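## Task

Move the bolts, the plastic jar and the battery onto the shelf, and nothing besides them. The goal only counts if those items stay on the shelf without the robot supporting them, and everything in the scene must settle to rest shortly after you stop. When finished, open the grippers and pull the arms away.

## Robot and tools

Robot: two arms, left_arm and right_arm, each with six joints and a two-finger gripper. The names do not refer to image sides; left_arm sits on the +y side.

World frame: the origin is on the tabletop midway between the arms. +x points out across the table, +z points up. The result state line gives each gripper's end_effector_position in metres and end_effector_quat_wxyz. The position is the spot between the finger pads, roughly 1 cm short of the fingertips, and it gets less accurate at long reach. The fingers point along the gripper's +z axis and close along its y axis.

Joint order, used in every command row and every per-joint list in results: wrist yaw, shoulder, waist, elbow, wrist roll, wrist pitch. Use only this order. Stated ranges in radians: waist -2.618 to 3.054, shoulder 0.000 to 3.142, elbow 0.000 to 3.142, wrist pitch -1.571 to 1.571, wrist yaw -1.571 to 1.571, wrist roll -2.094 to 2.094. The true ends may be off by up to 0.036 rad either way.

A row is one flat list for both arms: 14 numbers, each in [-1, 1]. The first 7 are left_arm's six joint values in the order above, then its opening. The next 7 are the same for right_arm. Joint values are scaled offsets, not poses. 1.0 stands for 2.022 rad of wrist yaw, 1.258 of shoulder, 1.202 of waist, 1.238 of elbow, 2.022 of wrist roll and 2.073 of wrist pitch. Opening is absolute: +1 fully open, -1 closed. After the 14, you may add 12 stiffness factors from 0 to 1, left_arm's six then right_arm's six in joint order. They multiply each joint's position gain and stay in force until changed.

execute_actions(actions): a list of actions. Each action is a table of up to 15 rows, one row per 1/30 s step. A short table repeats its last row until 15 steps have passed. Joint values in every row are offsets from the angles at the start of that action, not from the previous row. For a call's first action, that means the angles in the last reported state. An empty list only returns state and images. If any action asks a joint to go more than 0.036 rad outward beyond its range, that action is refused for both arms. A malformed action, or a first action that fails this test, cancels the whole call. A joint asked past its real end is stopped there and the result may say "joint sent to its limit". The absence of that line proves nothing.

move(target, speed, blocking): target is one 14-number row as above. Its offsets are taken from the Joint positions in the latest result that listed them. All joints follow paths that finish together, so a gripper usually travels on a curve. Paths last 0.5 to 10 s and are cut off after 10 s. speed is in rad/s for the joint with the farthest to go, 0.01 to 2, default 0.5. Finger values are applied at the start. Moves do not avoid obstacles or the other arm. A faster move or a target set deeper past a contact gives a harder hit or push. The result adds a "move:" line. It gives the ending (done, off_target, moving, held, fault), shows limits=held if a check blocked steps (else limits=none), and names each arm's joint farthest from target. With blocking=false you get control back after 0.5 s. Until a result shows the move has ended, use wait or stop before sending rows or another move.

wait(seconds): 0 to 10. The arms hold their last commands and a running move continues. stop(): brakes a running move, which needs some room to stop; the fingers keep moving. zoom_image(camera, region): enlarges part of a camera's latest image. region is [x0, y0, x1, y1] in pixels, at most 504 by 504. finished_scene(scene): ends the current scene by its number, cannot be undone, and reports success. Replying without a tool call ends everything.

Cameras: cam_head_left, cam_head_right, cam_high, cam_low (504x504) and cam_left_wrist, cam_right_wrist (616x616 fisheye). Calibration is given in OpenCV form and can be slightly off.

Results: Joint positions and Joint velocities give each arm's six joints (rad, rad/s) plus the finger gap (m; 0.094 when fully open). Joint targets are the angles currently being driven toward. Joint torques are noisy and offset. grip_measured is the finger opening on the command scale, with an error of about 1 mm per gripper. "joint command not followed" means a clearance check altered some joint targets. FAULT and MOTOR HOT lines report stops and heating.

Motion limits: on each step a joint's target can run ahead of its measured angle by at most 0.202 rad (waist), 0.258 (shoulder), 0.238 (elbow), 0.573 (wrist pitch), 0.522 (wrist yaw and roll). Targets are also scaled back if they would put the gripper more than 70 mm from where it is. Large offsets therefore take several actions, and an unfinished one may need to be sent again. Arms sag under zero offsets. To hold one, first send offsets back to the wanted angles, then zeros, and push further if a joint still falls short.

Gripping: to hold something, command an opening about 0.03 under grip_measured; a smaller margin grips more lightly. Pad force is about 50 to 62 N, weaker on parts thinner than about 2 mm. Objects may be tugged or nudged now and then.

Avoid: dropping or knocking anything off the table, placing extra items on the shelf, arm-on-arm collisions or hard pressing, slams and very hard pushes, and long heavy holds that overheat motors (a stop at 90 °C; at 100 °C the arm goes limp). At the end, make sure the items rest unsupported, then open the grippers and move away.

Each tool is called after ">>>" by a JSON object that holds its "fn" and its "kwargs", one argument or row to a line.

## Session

>>> {"fn": "execute_actions", "kwargs": {
  "actions": []
}}

Scene clock: 0.00 s.
left_arm: end_effector_position=(+0.6193, +0.1863, +0.2895) grip_measured=+1.000 end_effector_quat_wxyz=(-0.506, +0.575, -0.581, +0.276) | right_arm: end_effector_position=(+0.5348, -0.4758, +0.1541) grip_measured=+1.000 end_effector_quat_wxyz=(+0.469, +0.280, +0.838, -0.022)
Joint names: [wrist yaw, shoulder, waist, elbow, wrist roll, wrist pitch]
Joint positions: left_arm=[-0.599  2.005 -0.238  1.844 -1.526 -0.257  0.094] | right_arm=[-0.026  2.187 -0.557  1.785  0.258 -0.192  0.094]
Joint velocities: left_arm=[ 0.022  0.017 -0.017 -0.012  0.022 -0.022  0.   ] | right_arm=[-0.095  0.007  0.017 -0.012  0.007  0.007  0.   ]
Joint torques (N m, as the arm reports them, + toward a larger angle): no reading
Joint targets: left_arm=[-0.605 1.993 -0.238 1.854 -1.520 -0.261] | right_arm=[-0.025 2.172 -0.557 1.797 0.257 -0.188]
Joint stiffness scale: left_arm=[1. 1. 1. 1. 1. 1.] | right_arm=[1. 1. 1. 1. 1. 1.]
camera_calibration (this result's frames):
cam_left_wrist: T_world_to_cam=[[0.366704, 0.0726558, 0.927496, -0.507259], [-0.490013, -0.832368, 0.25894, 0.386225], [0.790832, -0.54944, -0.26963, -0.214947], [0, 0, 0, 1]] pos_world=[0.545256, 0.240237, 0.312516]
cam_right_wrist: T_world_to_cam=[[-0.614847, -0.706839, -0.349774, 0.0379909], [-0.65283, 0.704996, -0.277117, 0.74092], [0.442467, 0.0579582, -0.89491, 0.0311904], [0, 0, 0, 1]] pos_world=[0.493253, -0.4973, 0.246523]

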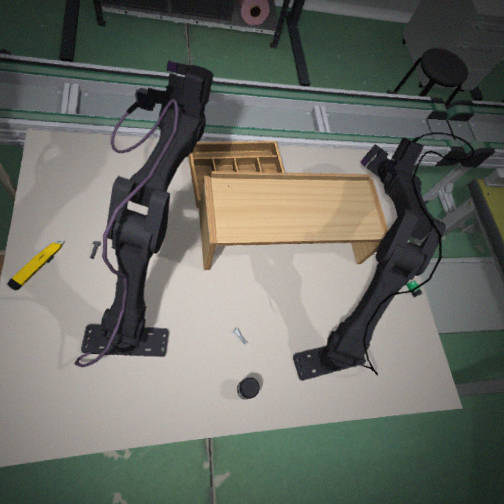

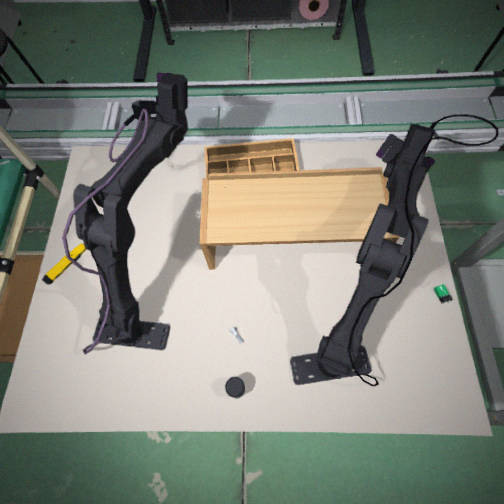

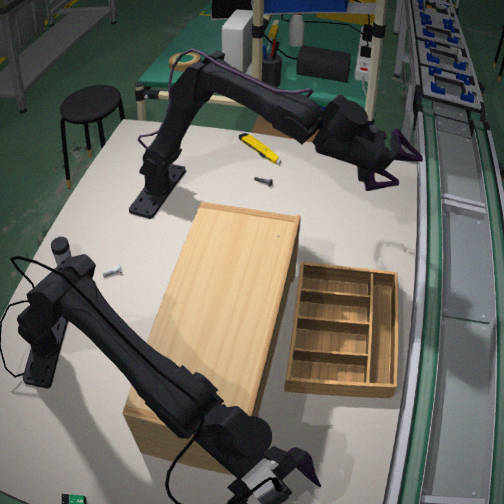

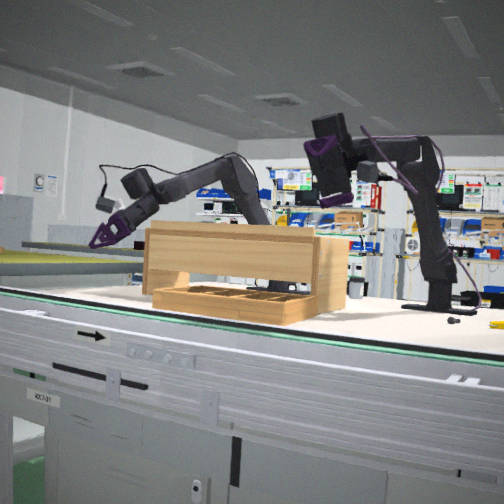

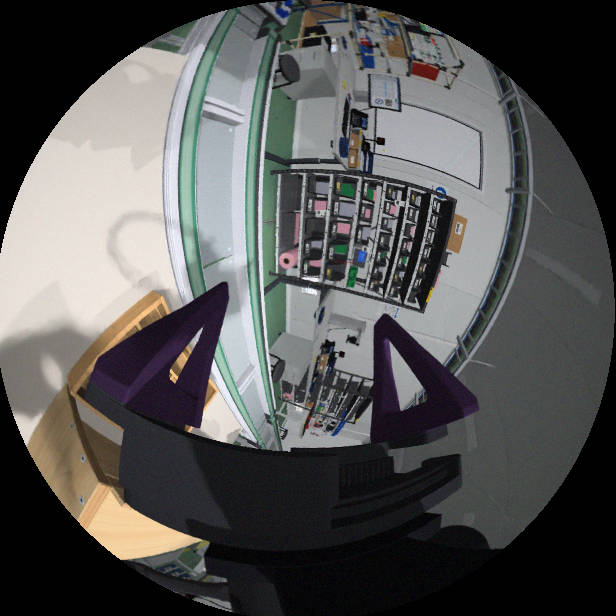

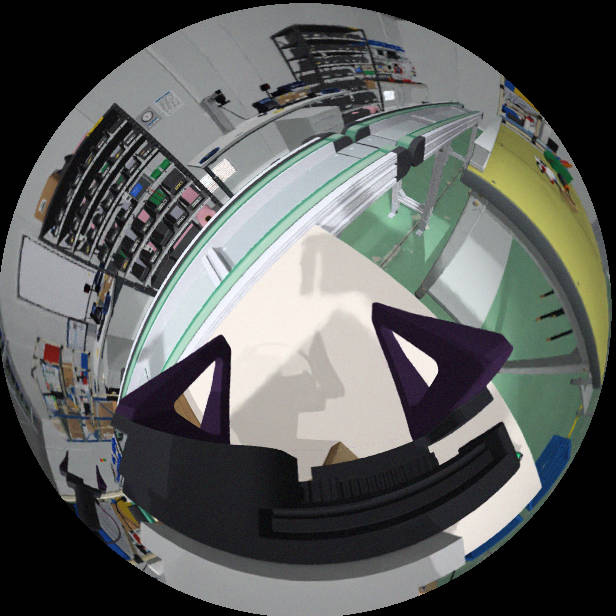

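>>> {"fn": "zoom_image", "kwargs": {
  "camera": "cam_head_left",
  "region": [60, 220, 130, 290]
}}

>>> {"fn": "zoom_image", "kwargs": {
  "camera": "cam_head_left",
  "region": [200, 310, 300, 410]
}}

>>> {"fn": "zoom_image", "kwargs": {
  "camera": "cam_head_right",
  "region": [400, 250, 480, 330]
}}

>>> {"fn": "zoom_image", "kwargs": {
  "camera": "cam_head_right",
  "region": [190, 310, 290, 410]
}}

Region (60, 220, 130, 290) of cam_head_left's 504x504 image, scaled by 7.200, with more detail than that image has.

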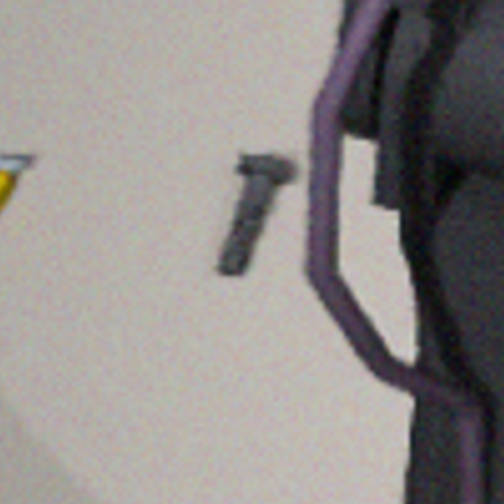

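Region (200, 310, 300, 410) of cam_head_left's 504x504 image, scaled by 5.040, with more detail than that image has.

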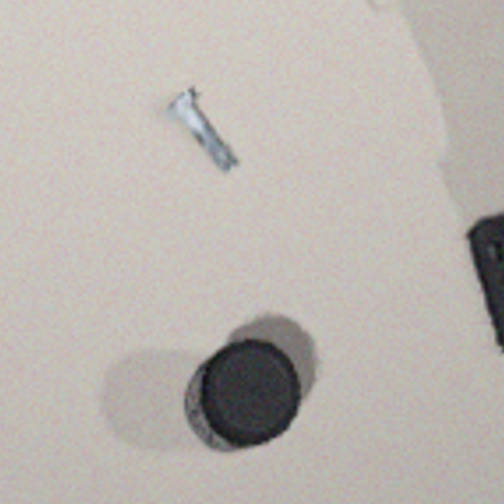

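Region (400, 250, 480, 330) of cam_head_right's 504x504 image, scaled by 6.300, with more detail than that image has.

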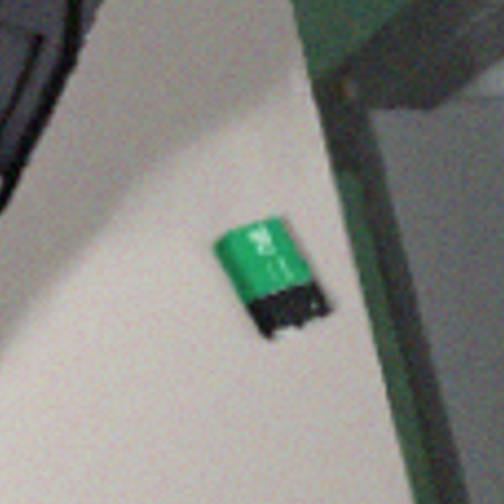

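Region (190, 310, 290, 410) of cam_head_right's 504x504 image, scaled by 5.040, with more detail than that image has.

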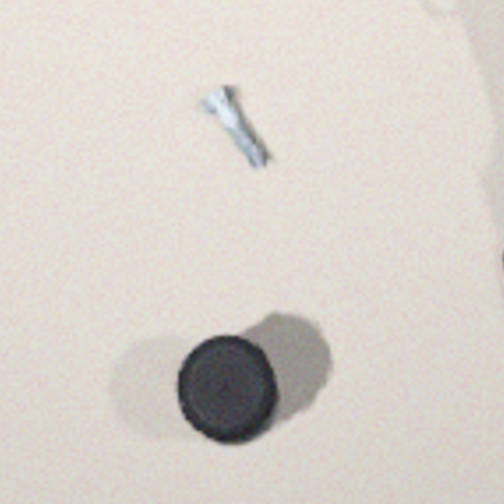

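>>> {"fn": "move", "kwargs": {
  "target": [0.30,-0.82,-0.04,-0.685,0.742,-0.575,0.0, 0.017,-0.175,-0.528,-0.095,-0.774,-0.512,0.4],
  "speed": 1.5
}}

Scene clock: 45.27 s.
left_arm: end_effector_position=(+0.1835, +0.2376, +0.1558) grip_measured=+0.002 end_effector_quat_wxyz=(+0.068, +0.179, +0.981, -0.015) | right_arm: end_effector_position=(+0.1503, -0.5651, +0.0907) grip_measured=+0.402 end_effector_quat_wxyz=(-0.001, -0.132, +0.991, -0.006)
Joint names: [wrist yaw, shoulder, waist, elbow, wrist roll, wrist pitch]
Joint positions: left_arm=[ 0.     0.997 -0.274  1.003 -0.037 -1.438  0.047] | right_arm=[ 0.007  1.997 -1.191  1.677 -1.299 -1.242  0.066]
Joint velocities: left_arm=[-0.081  0.007  0.012 -0.012 -0.051 -0.007 -0.   ] | right_arm=[-0.037 -0.002 -0.002  0.022  0.022 -0.022 -0.   ]
Joint torques (N m, as the arm reports them, + toward a larger angle): left_arm=[ 0.08 -2.61 -0.8   4.8   0.14  0.4 ] | right_arm=[  0.04 -13.22  -0.14   4.43  -0.05  -0.17]
Joint targets: left_arm=[0.007 0.974 -0.286 0.996 -0.025 -1.449] | right_arm=[0.008 1.967 -1.192 1.667 -1.307 -1.254]
Joint stiffness scale: left_arm=[1. 1. 1. 1. 1. 1.] | right_arm=[1. 1. 1. 1. 1. 1.]
move: off_target (left_arm, right_arm); limits=none; left_arm: farthest joint: the shoulder, 0.023 radians from its target (1.032 radians at the start); right_arm: farthest joint: the shoulder, 0.030 radians from its target (0.221 radians at the start)
camera_calibration (this result's frames):
cam_left_wrist: T_world_to_cam=[[-0.0986427, -0.995122, 0.00151491, 0.256296], [-0.753219, 0.0756585, 0.653404, 0.0210982], [-0.650331, 0.0633125, -0.757008, 0.316632], [0, 0, 0, 1]] pos_world=[0.247089, 0.233403, 0.225519]
cam_right_wrist: T_world_to_cam=[[0.052659, -0.995436, 0.0795847, -0.586093], [-0.827587, 0.00109899, 0.561337, 0.08776], [-0.558862, -0.0954227, -0.823752, 0.207162], [0, 0, 0, 1]] pos_world=[0.219267, -0.563747, 0.168031]

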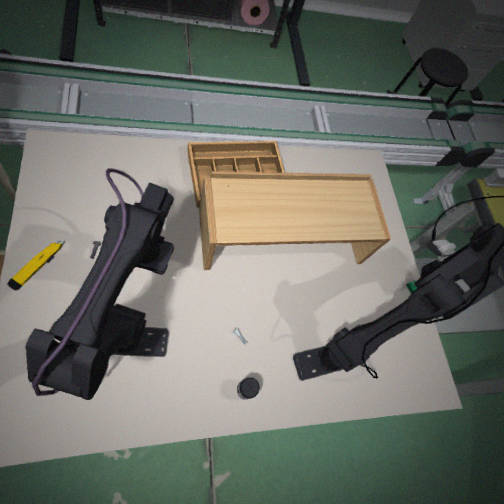

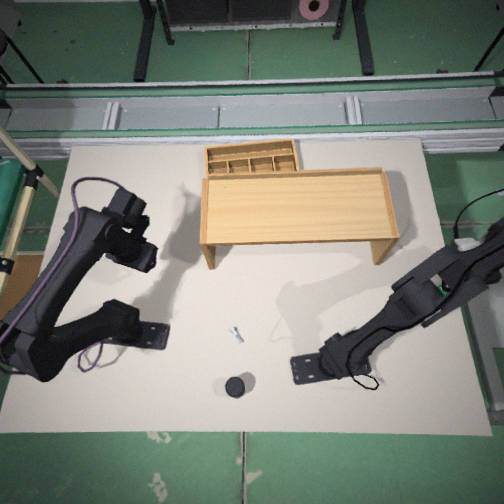

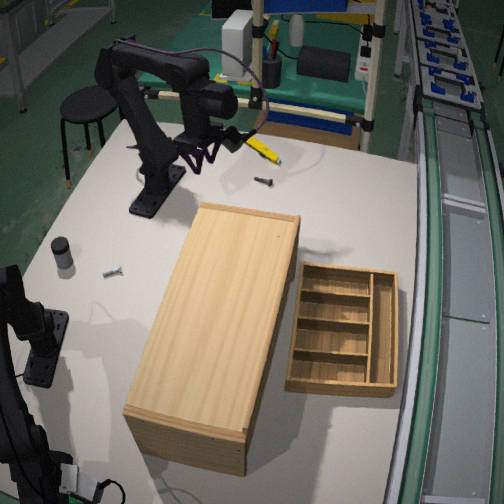

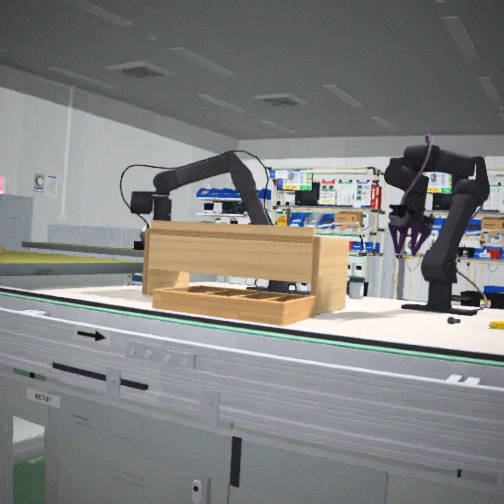

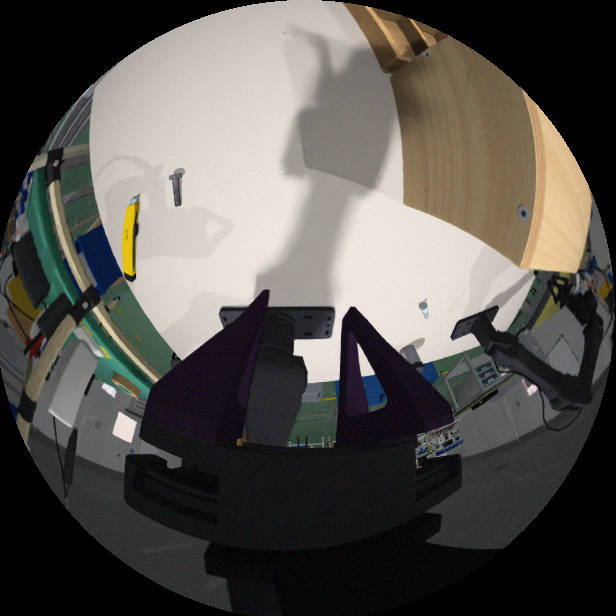

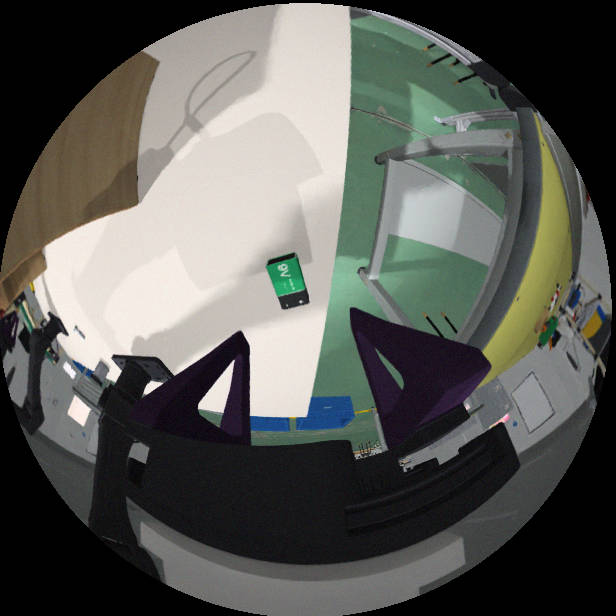

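>>> {"fn": "zoom_image", "kwargs": {
  "camera": "cam_right_wrist",
  "region": [240, 230, 340, 330]
}}

Region (240, 230, 340, 330) of cam_right_wrist's 616x616 image, scaled by 5.040, with more detail than that image has.

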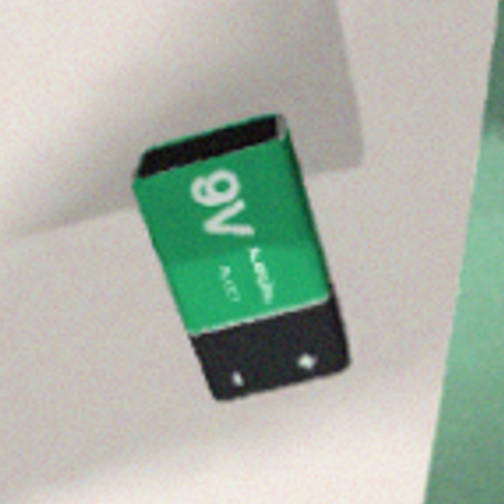

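>>> {"fn": "move", "kwargs": {
  "target": [0,0.14,-0.992,0.015,0.498,0.07,0.0, 0,0.039,0,-0.1627,-0.019,0.116,0.4],
  "speed": 1.2
}}

Scene clock: 56.03 s.
left_arm: end_effector_position=(+0.0395, +0.1042, +0.1347) grip_measured=+0.002 end_effector_quat_wxyz=(+0.052, +0.953, +0.297, -0.016) | right_arm: end_effector_position=(+0.1493, -0.5633, +0.0271) grip_measured=+0.402 end_effector_quat_wxyz=(-0.002, -0.147, +0.989, -0.004)
Joint names: [wrist yaw, shoulder, waist, elbow, wrist roll, wrist pitch]
Joint positions: left_arm=[-0.001  1.16  -1.455  1.003  0.96  -1.305  0.047] | right_arm=[ 0.007  2.041 -1.191  1.484 -1.33  -1.008  0.066]
Joint velocities: left_arm=[0.066 0.002 0.002 0.002 0.022 0.022 0.   ] | right_arm=[ 0.022 -0.007  0.022 -0.017 -0.051  0.037 -0.001]
Joint torques (N m, as the arm reports them, + toward a larger angle): left_arm=[ 0.04 -1.15 -0.8   6.57  0.12  0.64] | right_arm=[  0.04 -10.09  -0.01   4.31  -0.06  -0.02]
Joint targets: left_arm=[0.000 1.173 -1.466 1.022 0.970 -1.293] | right_arm=[0.007 2.046 -1.191 1.476 -1.338 -1.001]
Joint stiffness scale: left_arm=[1. 1. 1. 1. 1. 1.] | right_arm=[1. 1. 1. 1. 1. 1.]
move: done; limits=none; left_arm: farthest joint: the elbow, 0.018 radians from its target (0.018 radians at the start); right_arm: farthest joint: the elbow, 0.009 radians from its target (0.202 radians at the start)
camera_calibration (this result's frames):
cam_left_wrist: T_world_to_cam=[[-0.759096, 0.641577, -0.11024, -0.0201161], [0.408856, 0.601651, 0.686187, -0.168654], [0.506568, 0.475809, -0.719023, 0.121633], [0, 0, 0, 1]] pos_world=[-0.00793066, 0.0565023, 0.200968]
cam_right_wrist: T_world_to_cam=[[0.0839303, -0.993535, 0.0764405, -0.58273], [-0.826023, -0.0264623, 0.563014, 0.106793], [-0.557352, -0.110396, -0.822904, 0.14566], [0, 0, 0, 1]] pos_world=[0.218306, -0.560057, 0.104282]

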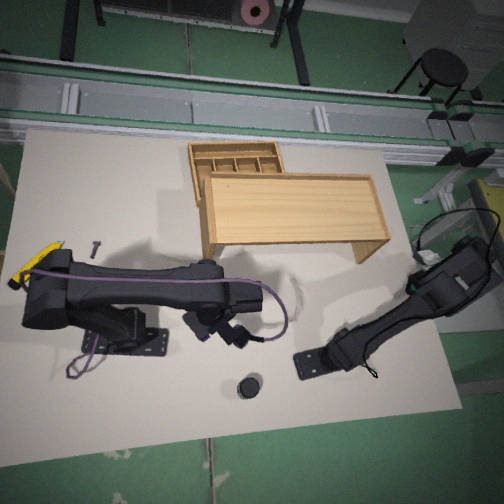

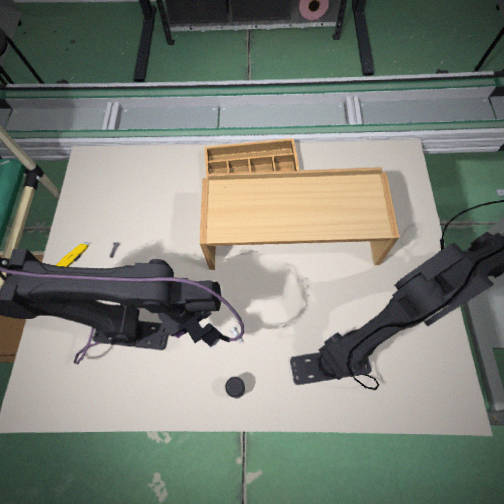

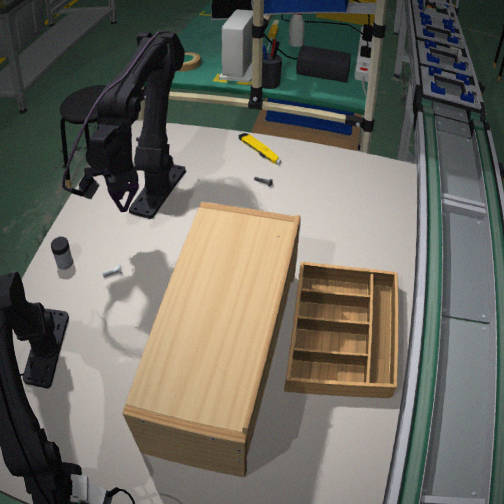

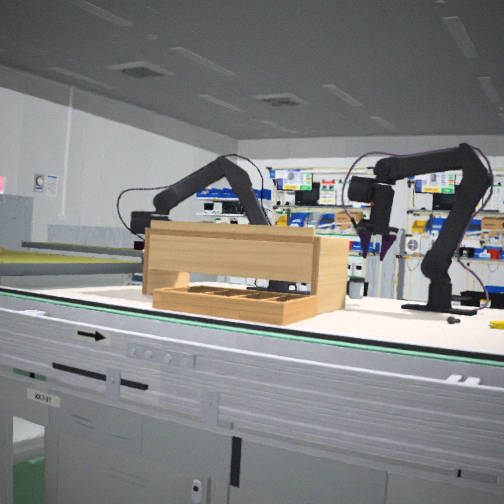

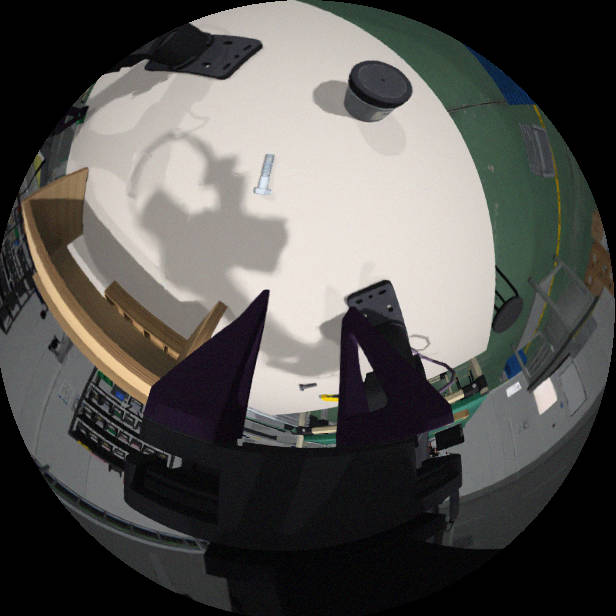

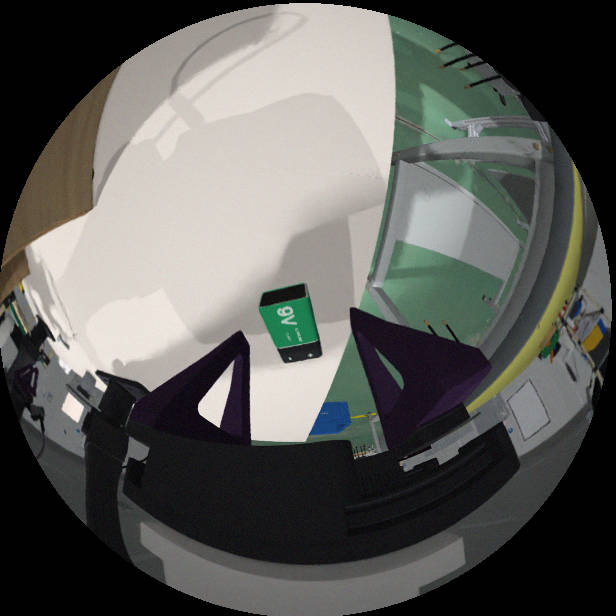

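>>> {"fn": "move", "kwargs": {
  "target": [0,0.334,-0.009,0.067,0.005,0.168,0.0, 0,0.013,0,-0.006,0,0.003,0.0],
  "speed": 0.8
}}

>>> {"fn": "zoom_image", "kwargs": {
  "camera": "cam_left_wrist",
  "region": [250, 200, 376, 326]
}}

Scene clock: 60.83 s.
left_arm: end_effector_position=(+0.0388, +0.0133, +0.0648) grip_measured=+0.002 end_effector_quat_wxyz=(+0.038, +0.954, +0.297, -0.012) | right_arm: end_effector_position=(+0.1493, -0.5633, +0.0271) grip_measured=+0.002 end_effector_quat_wxyz=(-0.002, -0.147, +0.989, -0.004)
Joint names: [wrist yaw, shoulder, waist, elbow, wrist roll, wrist pitch]
Joint positions: left_arm=[-0.001  1.578 -1.455  1.056  0.96  -0.969  0.047] | right_arm=[ 0.007  2.041 -1.191  1.484 -1.33  -1.008  0.047]
Joint velocities: left_arm=[-0.022 -0.007  0.007  0.002  0.051 -0.007 -0.001] | right_arm=[ 0.051 -0.007  0.022  0.002  0.051 -0.037 -0.001]
Joint torques (N m, as the arm reports them, + toward a larger angle): left_arm=[ 0.02 -5.88 -0.89  7.15  0.09  0.6 ] | right_arm=[ 0.04 -8.99 -0.03  4.38  0.01 -0.02]
Joint targets: left_arm=[-0.001 1.580 -1.465 1.086 0.970 -0.957] | right_arm=[0.007 2.057 -1.191 1.477 -1.330 -1.002]
Joint stiffness scale: left_arm=[1. 1. 1. 1. 1. 1.] | right_arm=[1. 1. 1. 1. 1. 1.]
move: off_target (left_arm); limits=none; left_arm: farthest joint: the elbow, 0.030 radians from its target (0.083 radians at the start); right_arm: farthest joint: the shoulder, 0.016 radians from its target (0.016 radians at the start)
camera_calibration (this result's frames):
cam_left_wrist: T_world_to_cam=[[-0.758825, 0.644829, -0.0915419, 0.028767], [0.408901, 0.581083, 0.703664, -0.0665059], [0.506936, 0.496527, -0.704611, 0.11378], [0, 0, 0, 1]] pos_world=[-0.00865572, -0.0363991, 0.129602]
cam_right_wrist: T_world_to_cam=[[0.0839303, -0.993535, 0.0764405, -0.58273], [-0.826023, -0.0264623, 0.563014, 0.106793], [-0.557352, -0.110396, -0.822904, 0.14566], [0, 0, 0, 1]] pos_world=[0.218306, -0.560057, 0.104282]

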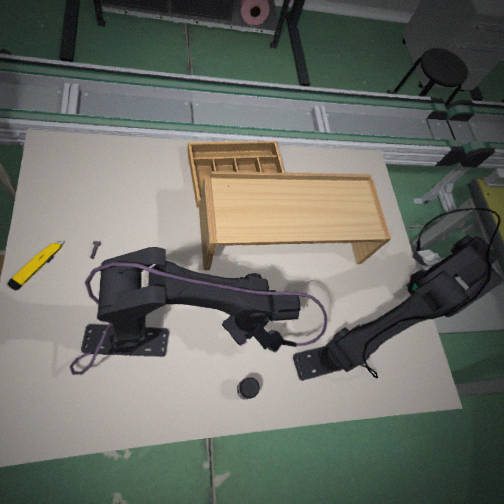

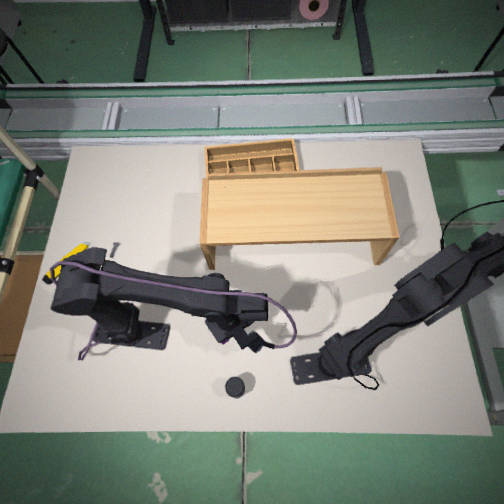

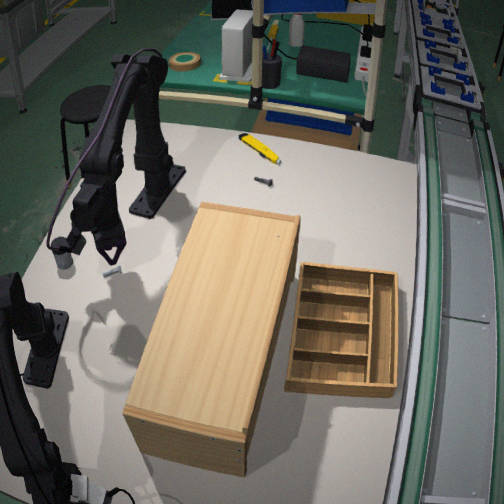

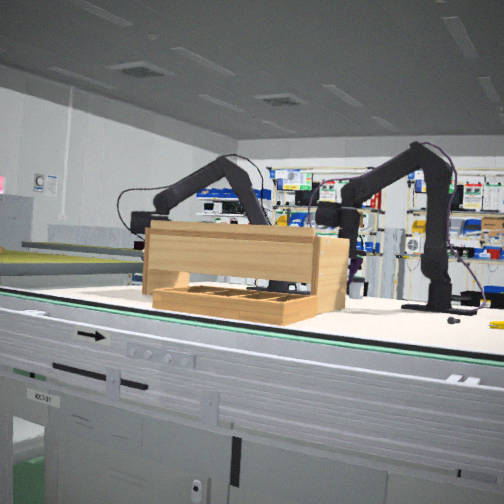

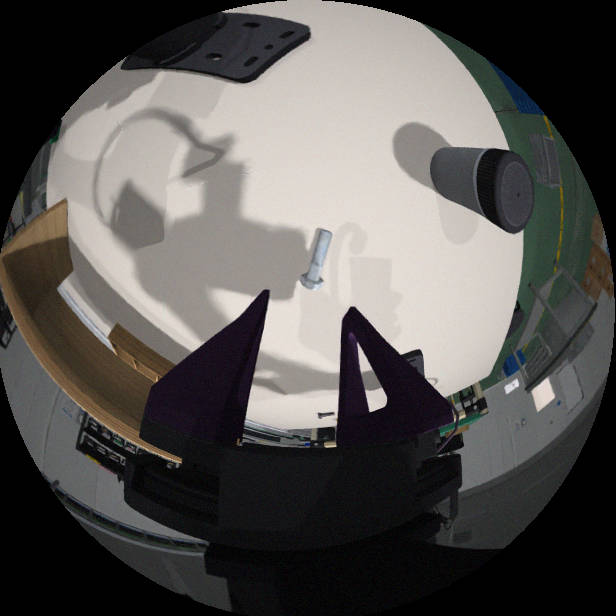

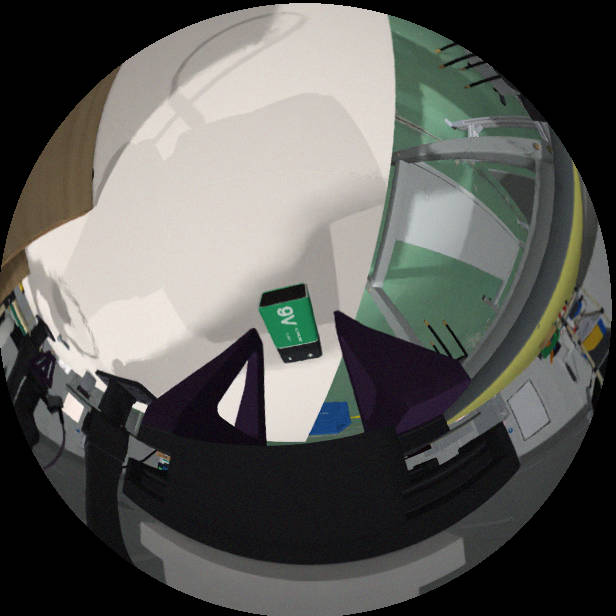

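Region (250, 200, 376, 326) of cam_left_wrist's 616x616 image, scaled by 4.000, with more detail than that image has.

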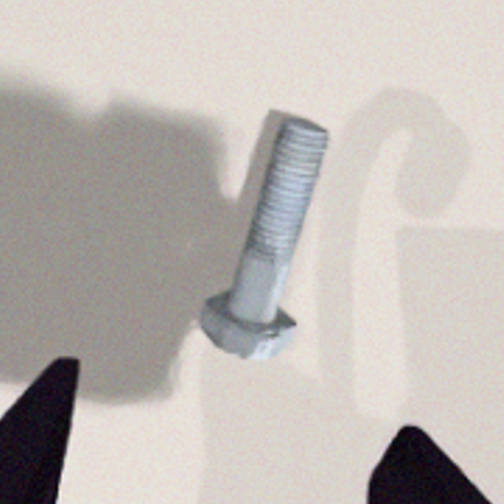

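>>> {"fn": "move", "kwargs": {
  "target": [0,0.049,-0.017,-0.1335,-0.025,0.118,-0.3, 0,0.004,0,-0.023,0,0.01,0.0],
  "speed": 0.35
}}

>>> {"fn": "zoom_image", "kwargs": {
  "camera": "cam_left_wrist",
  "region": [240, 230, 380, 370]
}}

>>> {"fn": "zoom_image", "kwargs": {
  "camera": "cam_high",
  "region": [70, 230, 150, 300]
}}

Scene clock: 71.23 s.
left_arm: end_effector_position=(+0.0363, +0.0142, +0.0157) grip_measured=-0.298 end_effector_quat_wxyz=(+0.048, +0.949, +0.311, -0.016) | right_arm: end_effector_position=(+0.1478, -0.5608, +0.0225) grip_measured=+0.002 end_effector_quat_wxyz=(-0.003, -0.147, +0.989, -0.002)
Joint names: [wrist yaw, shoulder, waist, elbow, wrist roll, wrist pitch]
Joint positions: left_arm=[-0.001  1.63  -1.463  0.897  0.921 -0.737  0.033] | right_arm=[ 0.007  2.041 -1.191  1.465 -1.33  -0.995  0.047]
Joint velocities: left_arm=[-0.007 -0.007 -0.007  0.007 -0.051  0.022 -0.001] | right_arm=[ 0.037  0.002  0.007  0.002 -0.022  0.007  0.   ]
Joint torques (N m, as the arm reports them, + toward a larger angle): left_arm=[ 0.04 -5.37 -0.82  4.34 -0.14  0.59] | right_arm=[  0.03 -10.03   0.01   4.18   0.    -0.03]
Joint targets: left_arm=[-0.001 1.640 -1.475 0.890 0.910 -0.725] | right_arm=[0.007 2.046 -1.191 1.456 -1.330 -0.988]
Joint stiffness scale: left_arm=[1. 1. 1. 1. 1. 1.] | right_arm=[1. 1. 1. 1. 1. 1.]
move: done; limits=none; left_arm: farthest joint: the wrist pitch, 0.013 radians from its target (0.244 radians at the start); right_arm: farthest joint: the elbow, 0.010 radians from its target (0.029 radians at the start)
camera_calibration (this result's frames):
cam_left_wrist: T_world_to_cam=[[-0.778386, 0.619423, -0.102131, 0.0230142], [0.39349, 0.608147, 0.689436, -0.031123], [0.489163, 0.49646, -0.71711, 0.0808192], [0, 0, 0, 1]] pos_world=[-0.00937325, -0.0354517, 0.081764]
cam_right_wrist: T_world_to_cam=[[0.0841323, -0.993875, 0.0716494, -0.579922], [-0.824484, -0.0290518, 0.565139, 0.106488], [-0.559596, -0.10662, -0.821878, 0.143788], [0, 0, 0, 1]] pos_world=[0.217051, -0.557946, 0.0995463]

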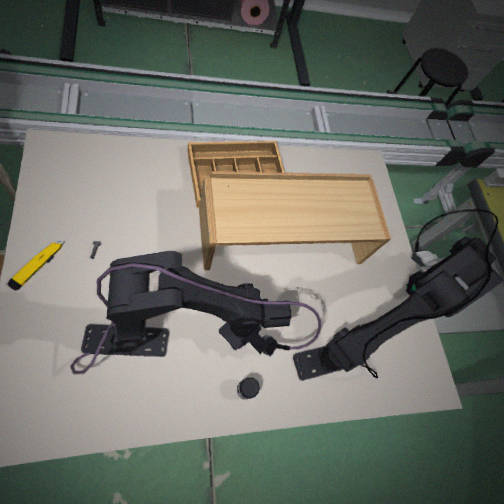

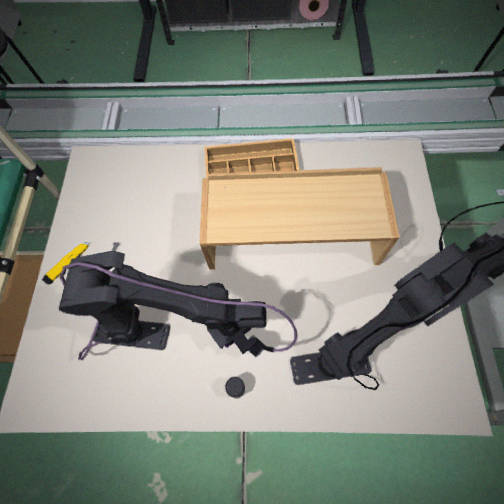

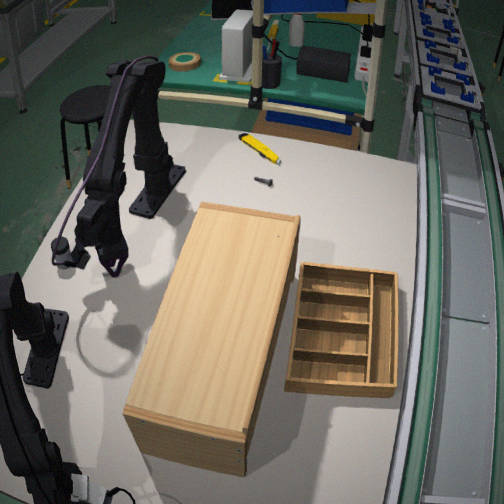

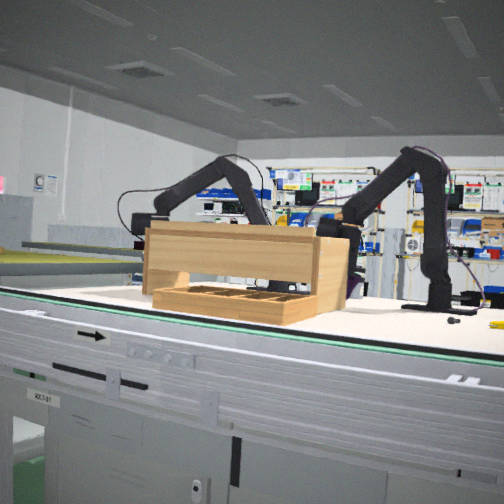

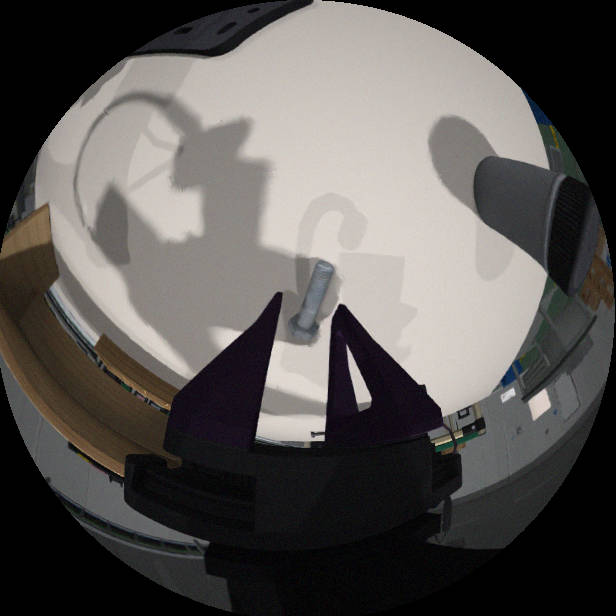

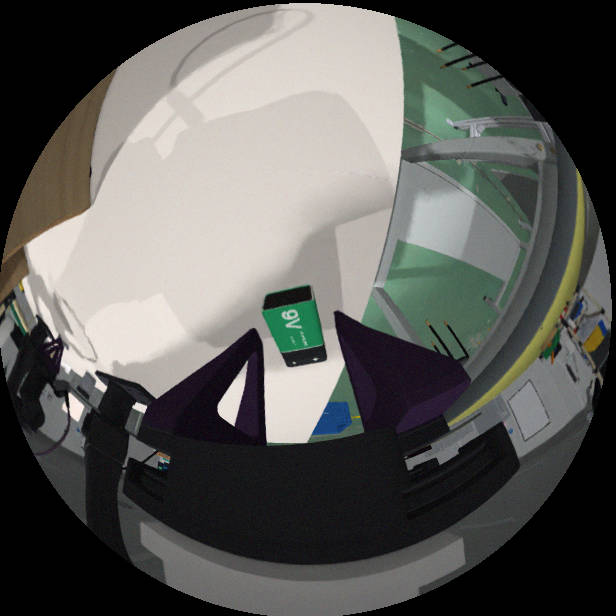

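Region (240, 230, 380, 370) of cam_left_wrist's 616x616 image, scaled by 3.600, with more detail than that image has.

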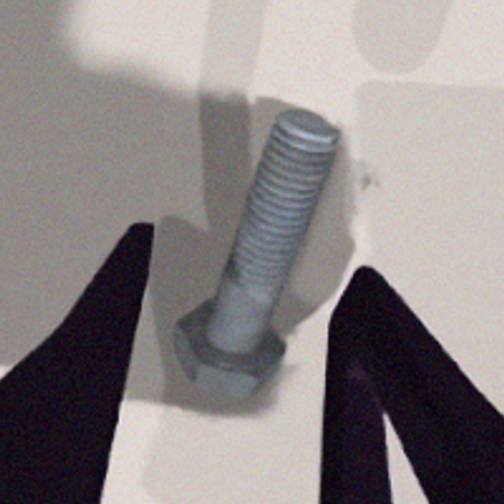

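Region (70, 230, 150, 300) of cam_high's 504x504 image, scaled by 6.300, with more detail than that image has; it fills the top 441 rows of this view, and the rest is white.

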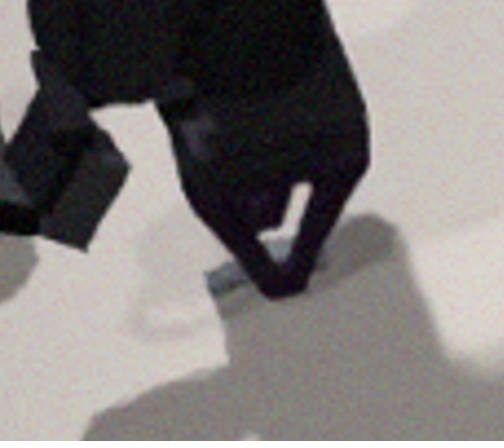

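>>> {"fn": "move", "kwargs": {
  "target": [0,0.006,-0.008,-0.0235,0,0.017,-0.35, 0,0.004,0,0,0,0,-0.5],
  "speed": 0.1
}}

Scene clock: 74.67 s.
left_arm: end_effector_position=(+0.0363, +0.0160, +0.0114) grip_measured=-0.348 end_effector_quat_wxyz=(+0.049, +0.949, +0.311, -0.016) | right_arm: end_effector_position=(+0.1479, -0.5609, +0.0225) grip_measured=-0.473 end_effector_quat_wxyz=(-0.003, -0.147, +0.989, -0.002)
Joint names: [wrist yaw, shoulder, waist, elbow, wrist roll, wrist pitch]
Joint positions: left_arm=[-0.001  1.63  -1.463  0.878  0.921 -0.715  0.031] | right_arm=[ 0.007  2.041 -1.191  1.465 -1.33  -0.994  0.025]
Joint velocities: left_arm=[ 0.022 -0.002 -0.007 -0.002 -0.037 -0.022 -0.   ] | right_arm=[ 0.037  0.002  0.022 -0.022 -0.051  0.081  0.   ]
Joint torques (N m, as the arm reports them, + toward a larger angle): left_arm=[-0.01 -5.58 -0.75  4.21 -0.01  0.6 ] | right_arm=[  0.03 -10.03  -0.02   4.85   0.    -0.09]
Joint targets: left_arm=[-0.001 1.638 -1.473 0.869 0.921 -0.702] | right_arm=[0.007 2.046 -1.191 1.465 -1.330 -0.994]
Joint stiffness scale: left_arm=[1. 1. 1. 1. 1. 1.] | right_arm=[1. 1. 1. 1. 1. 1.]
move: done; limits=none; left_arm: farthest joint: the wrist pitch, 0.013 radians from its target (0.035 radians at the start); right_arm: farthest joint: the shoulder, 0.005 radians from its target (0.005 radians at the start)
camera_calibration (this result's frames):
cam_left_wrist: T_world_to_cam=[[-0.778391, 0.619148, -0.10375, 0.0215351], [0.393521, 0.609985, 0.687793, -0.0292327], [0.489132, 0.494544, -0.718454, 0.0768876], [0, 0, 0, 1]] pos_world=[-0.00934176, -0.0335262, 0.0775805]
cam_right_wrist: T_world_to_cam=[[0.0841183, -0.993852, 0.0719917, -0.579999], [-0.824594, -0.0288665, 0.564988, 0.10665], [-0.559436, -0.10689, -0.821952, 0.143633], [0, 0, 0, 1]] pos_world=[0.217085, -0.558002, 0.0995588]

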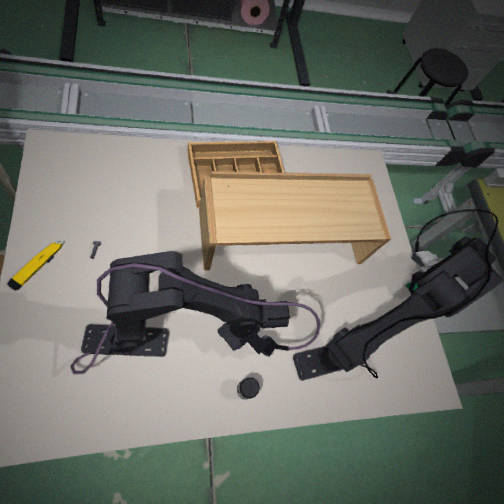

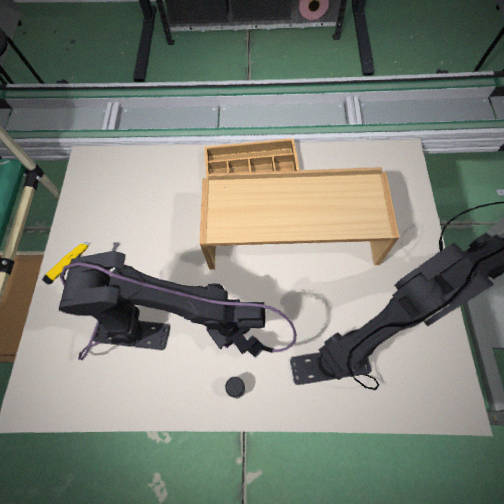

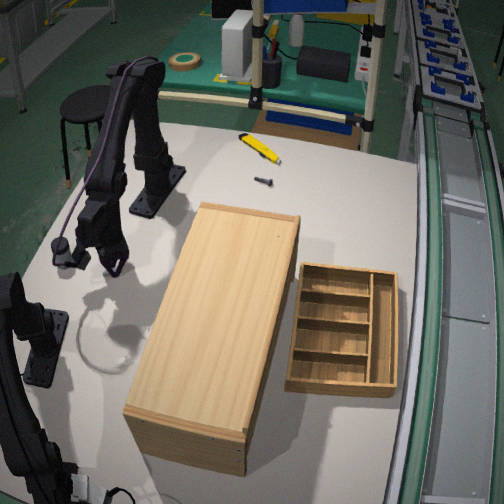

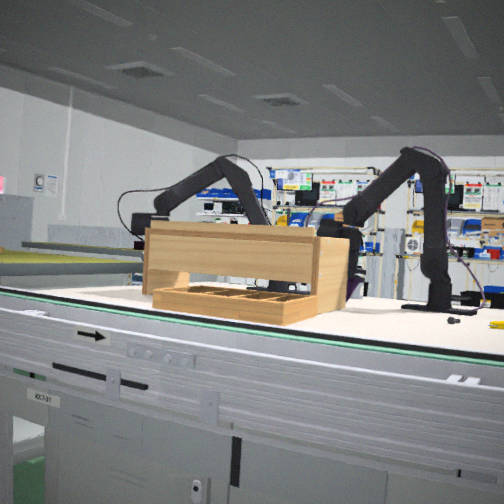

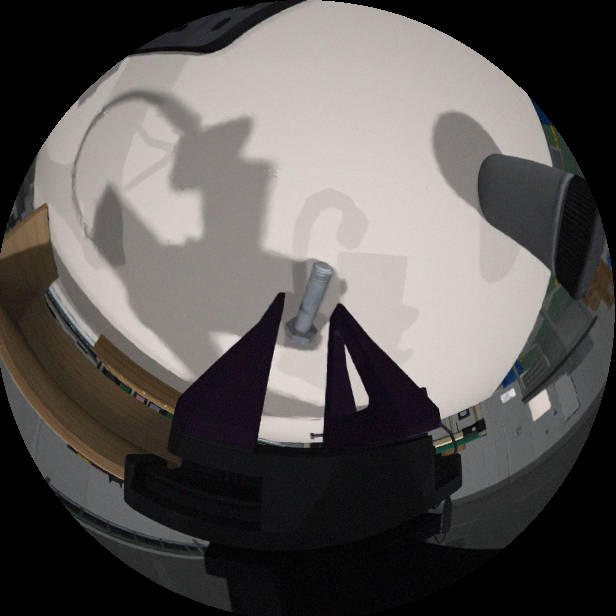

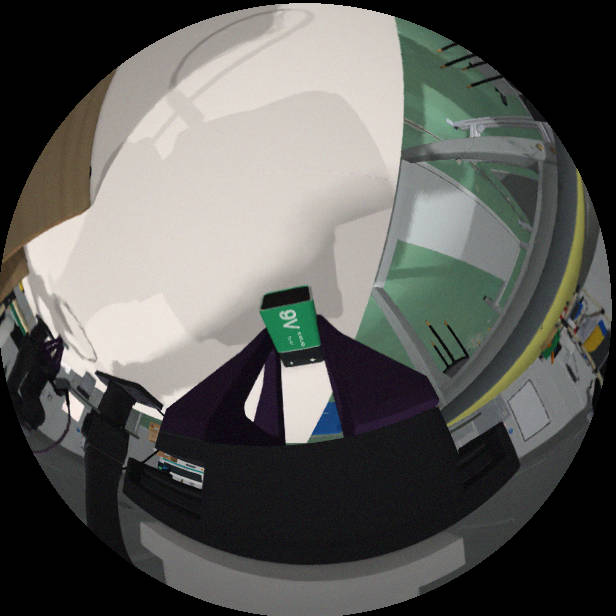

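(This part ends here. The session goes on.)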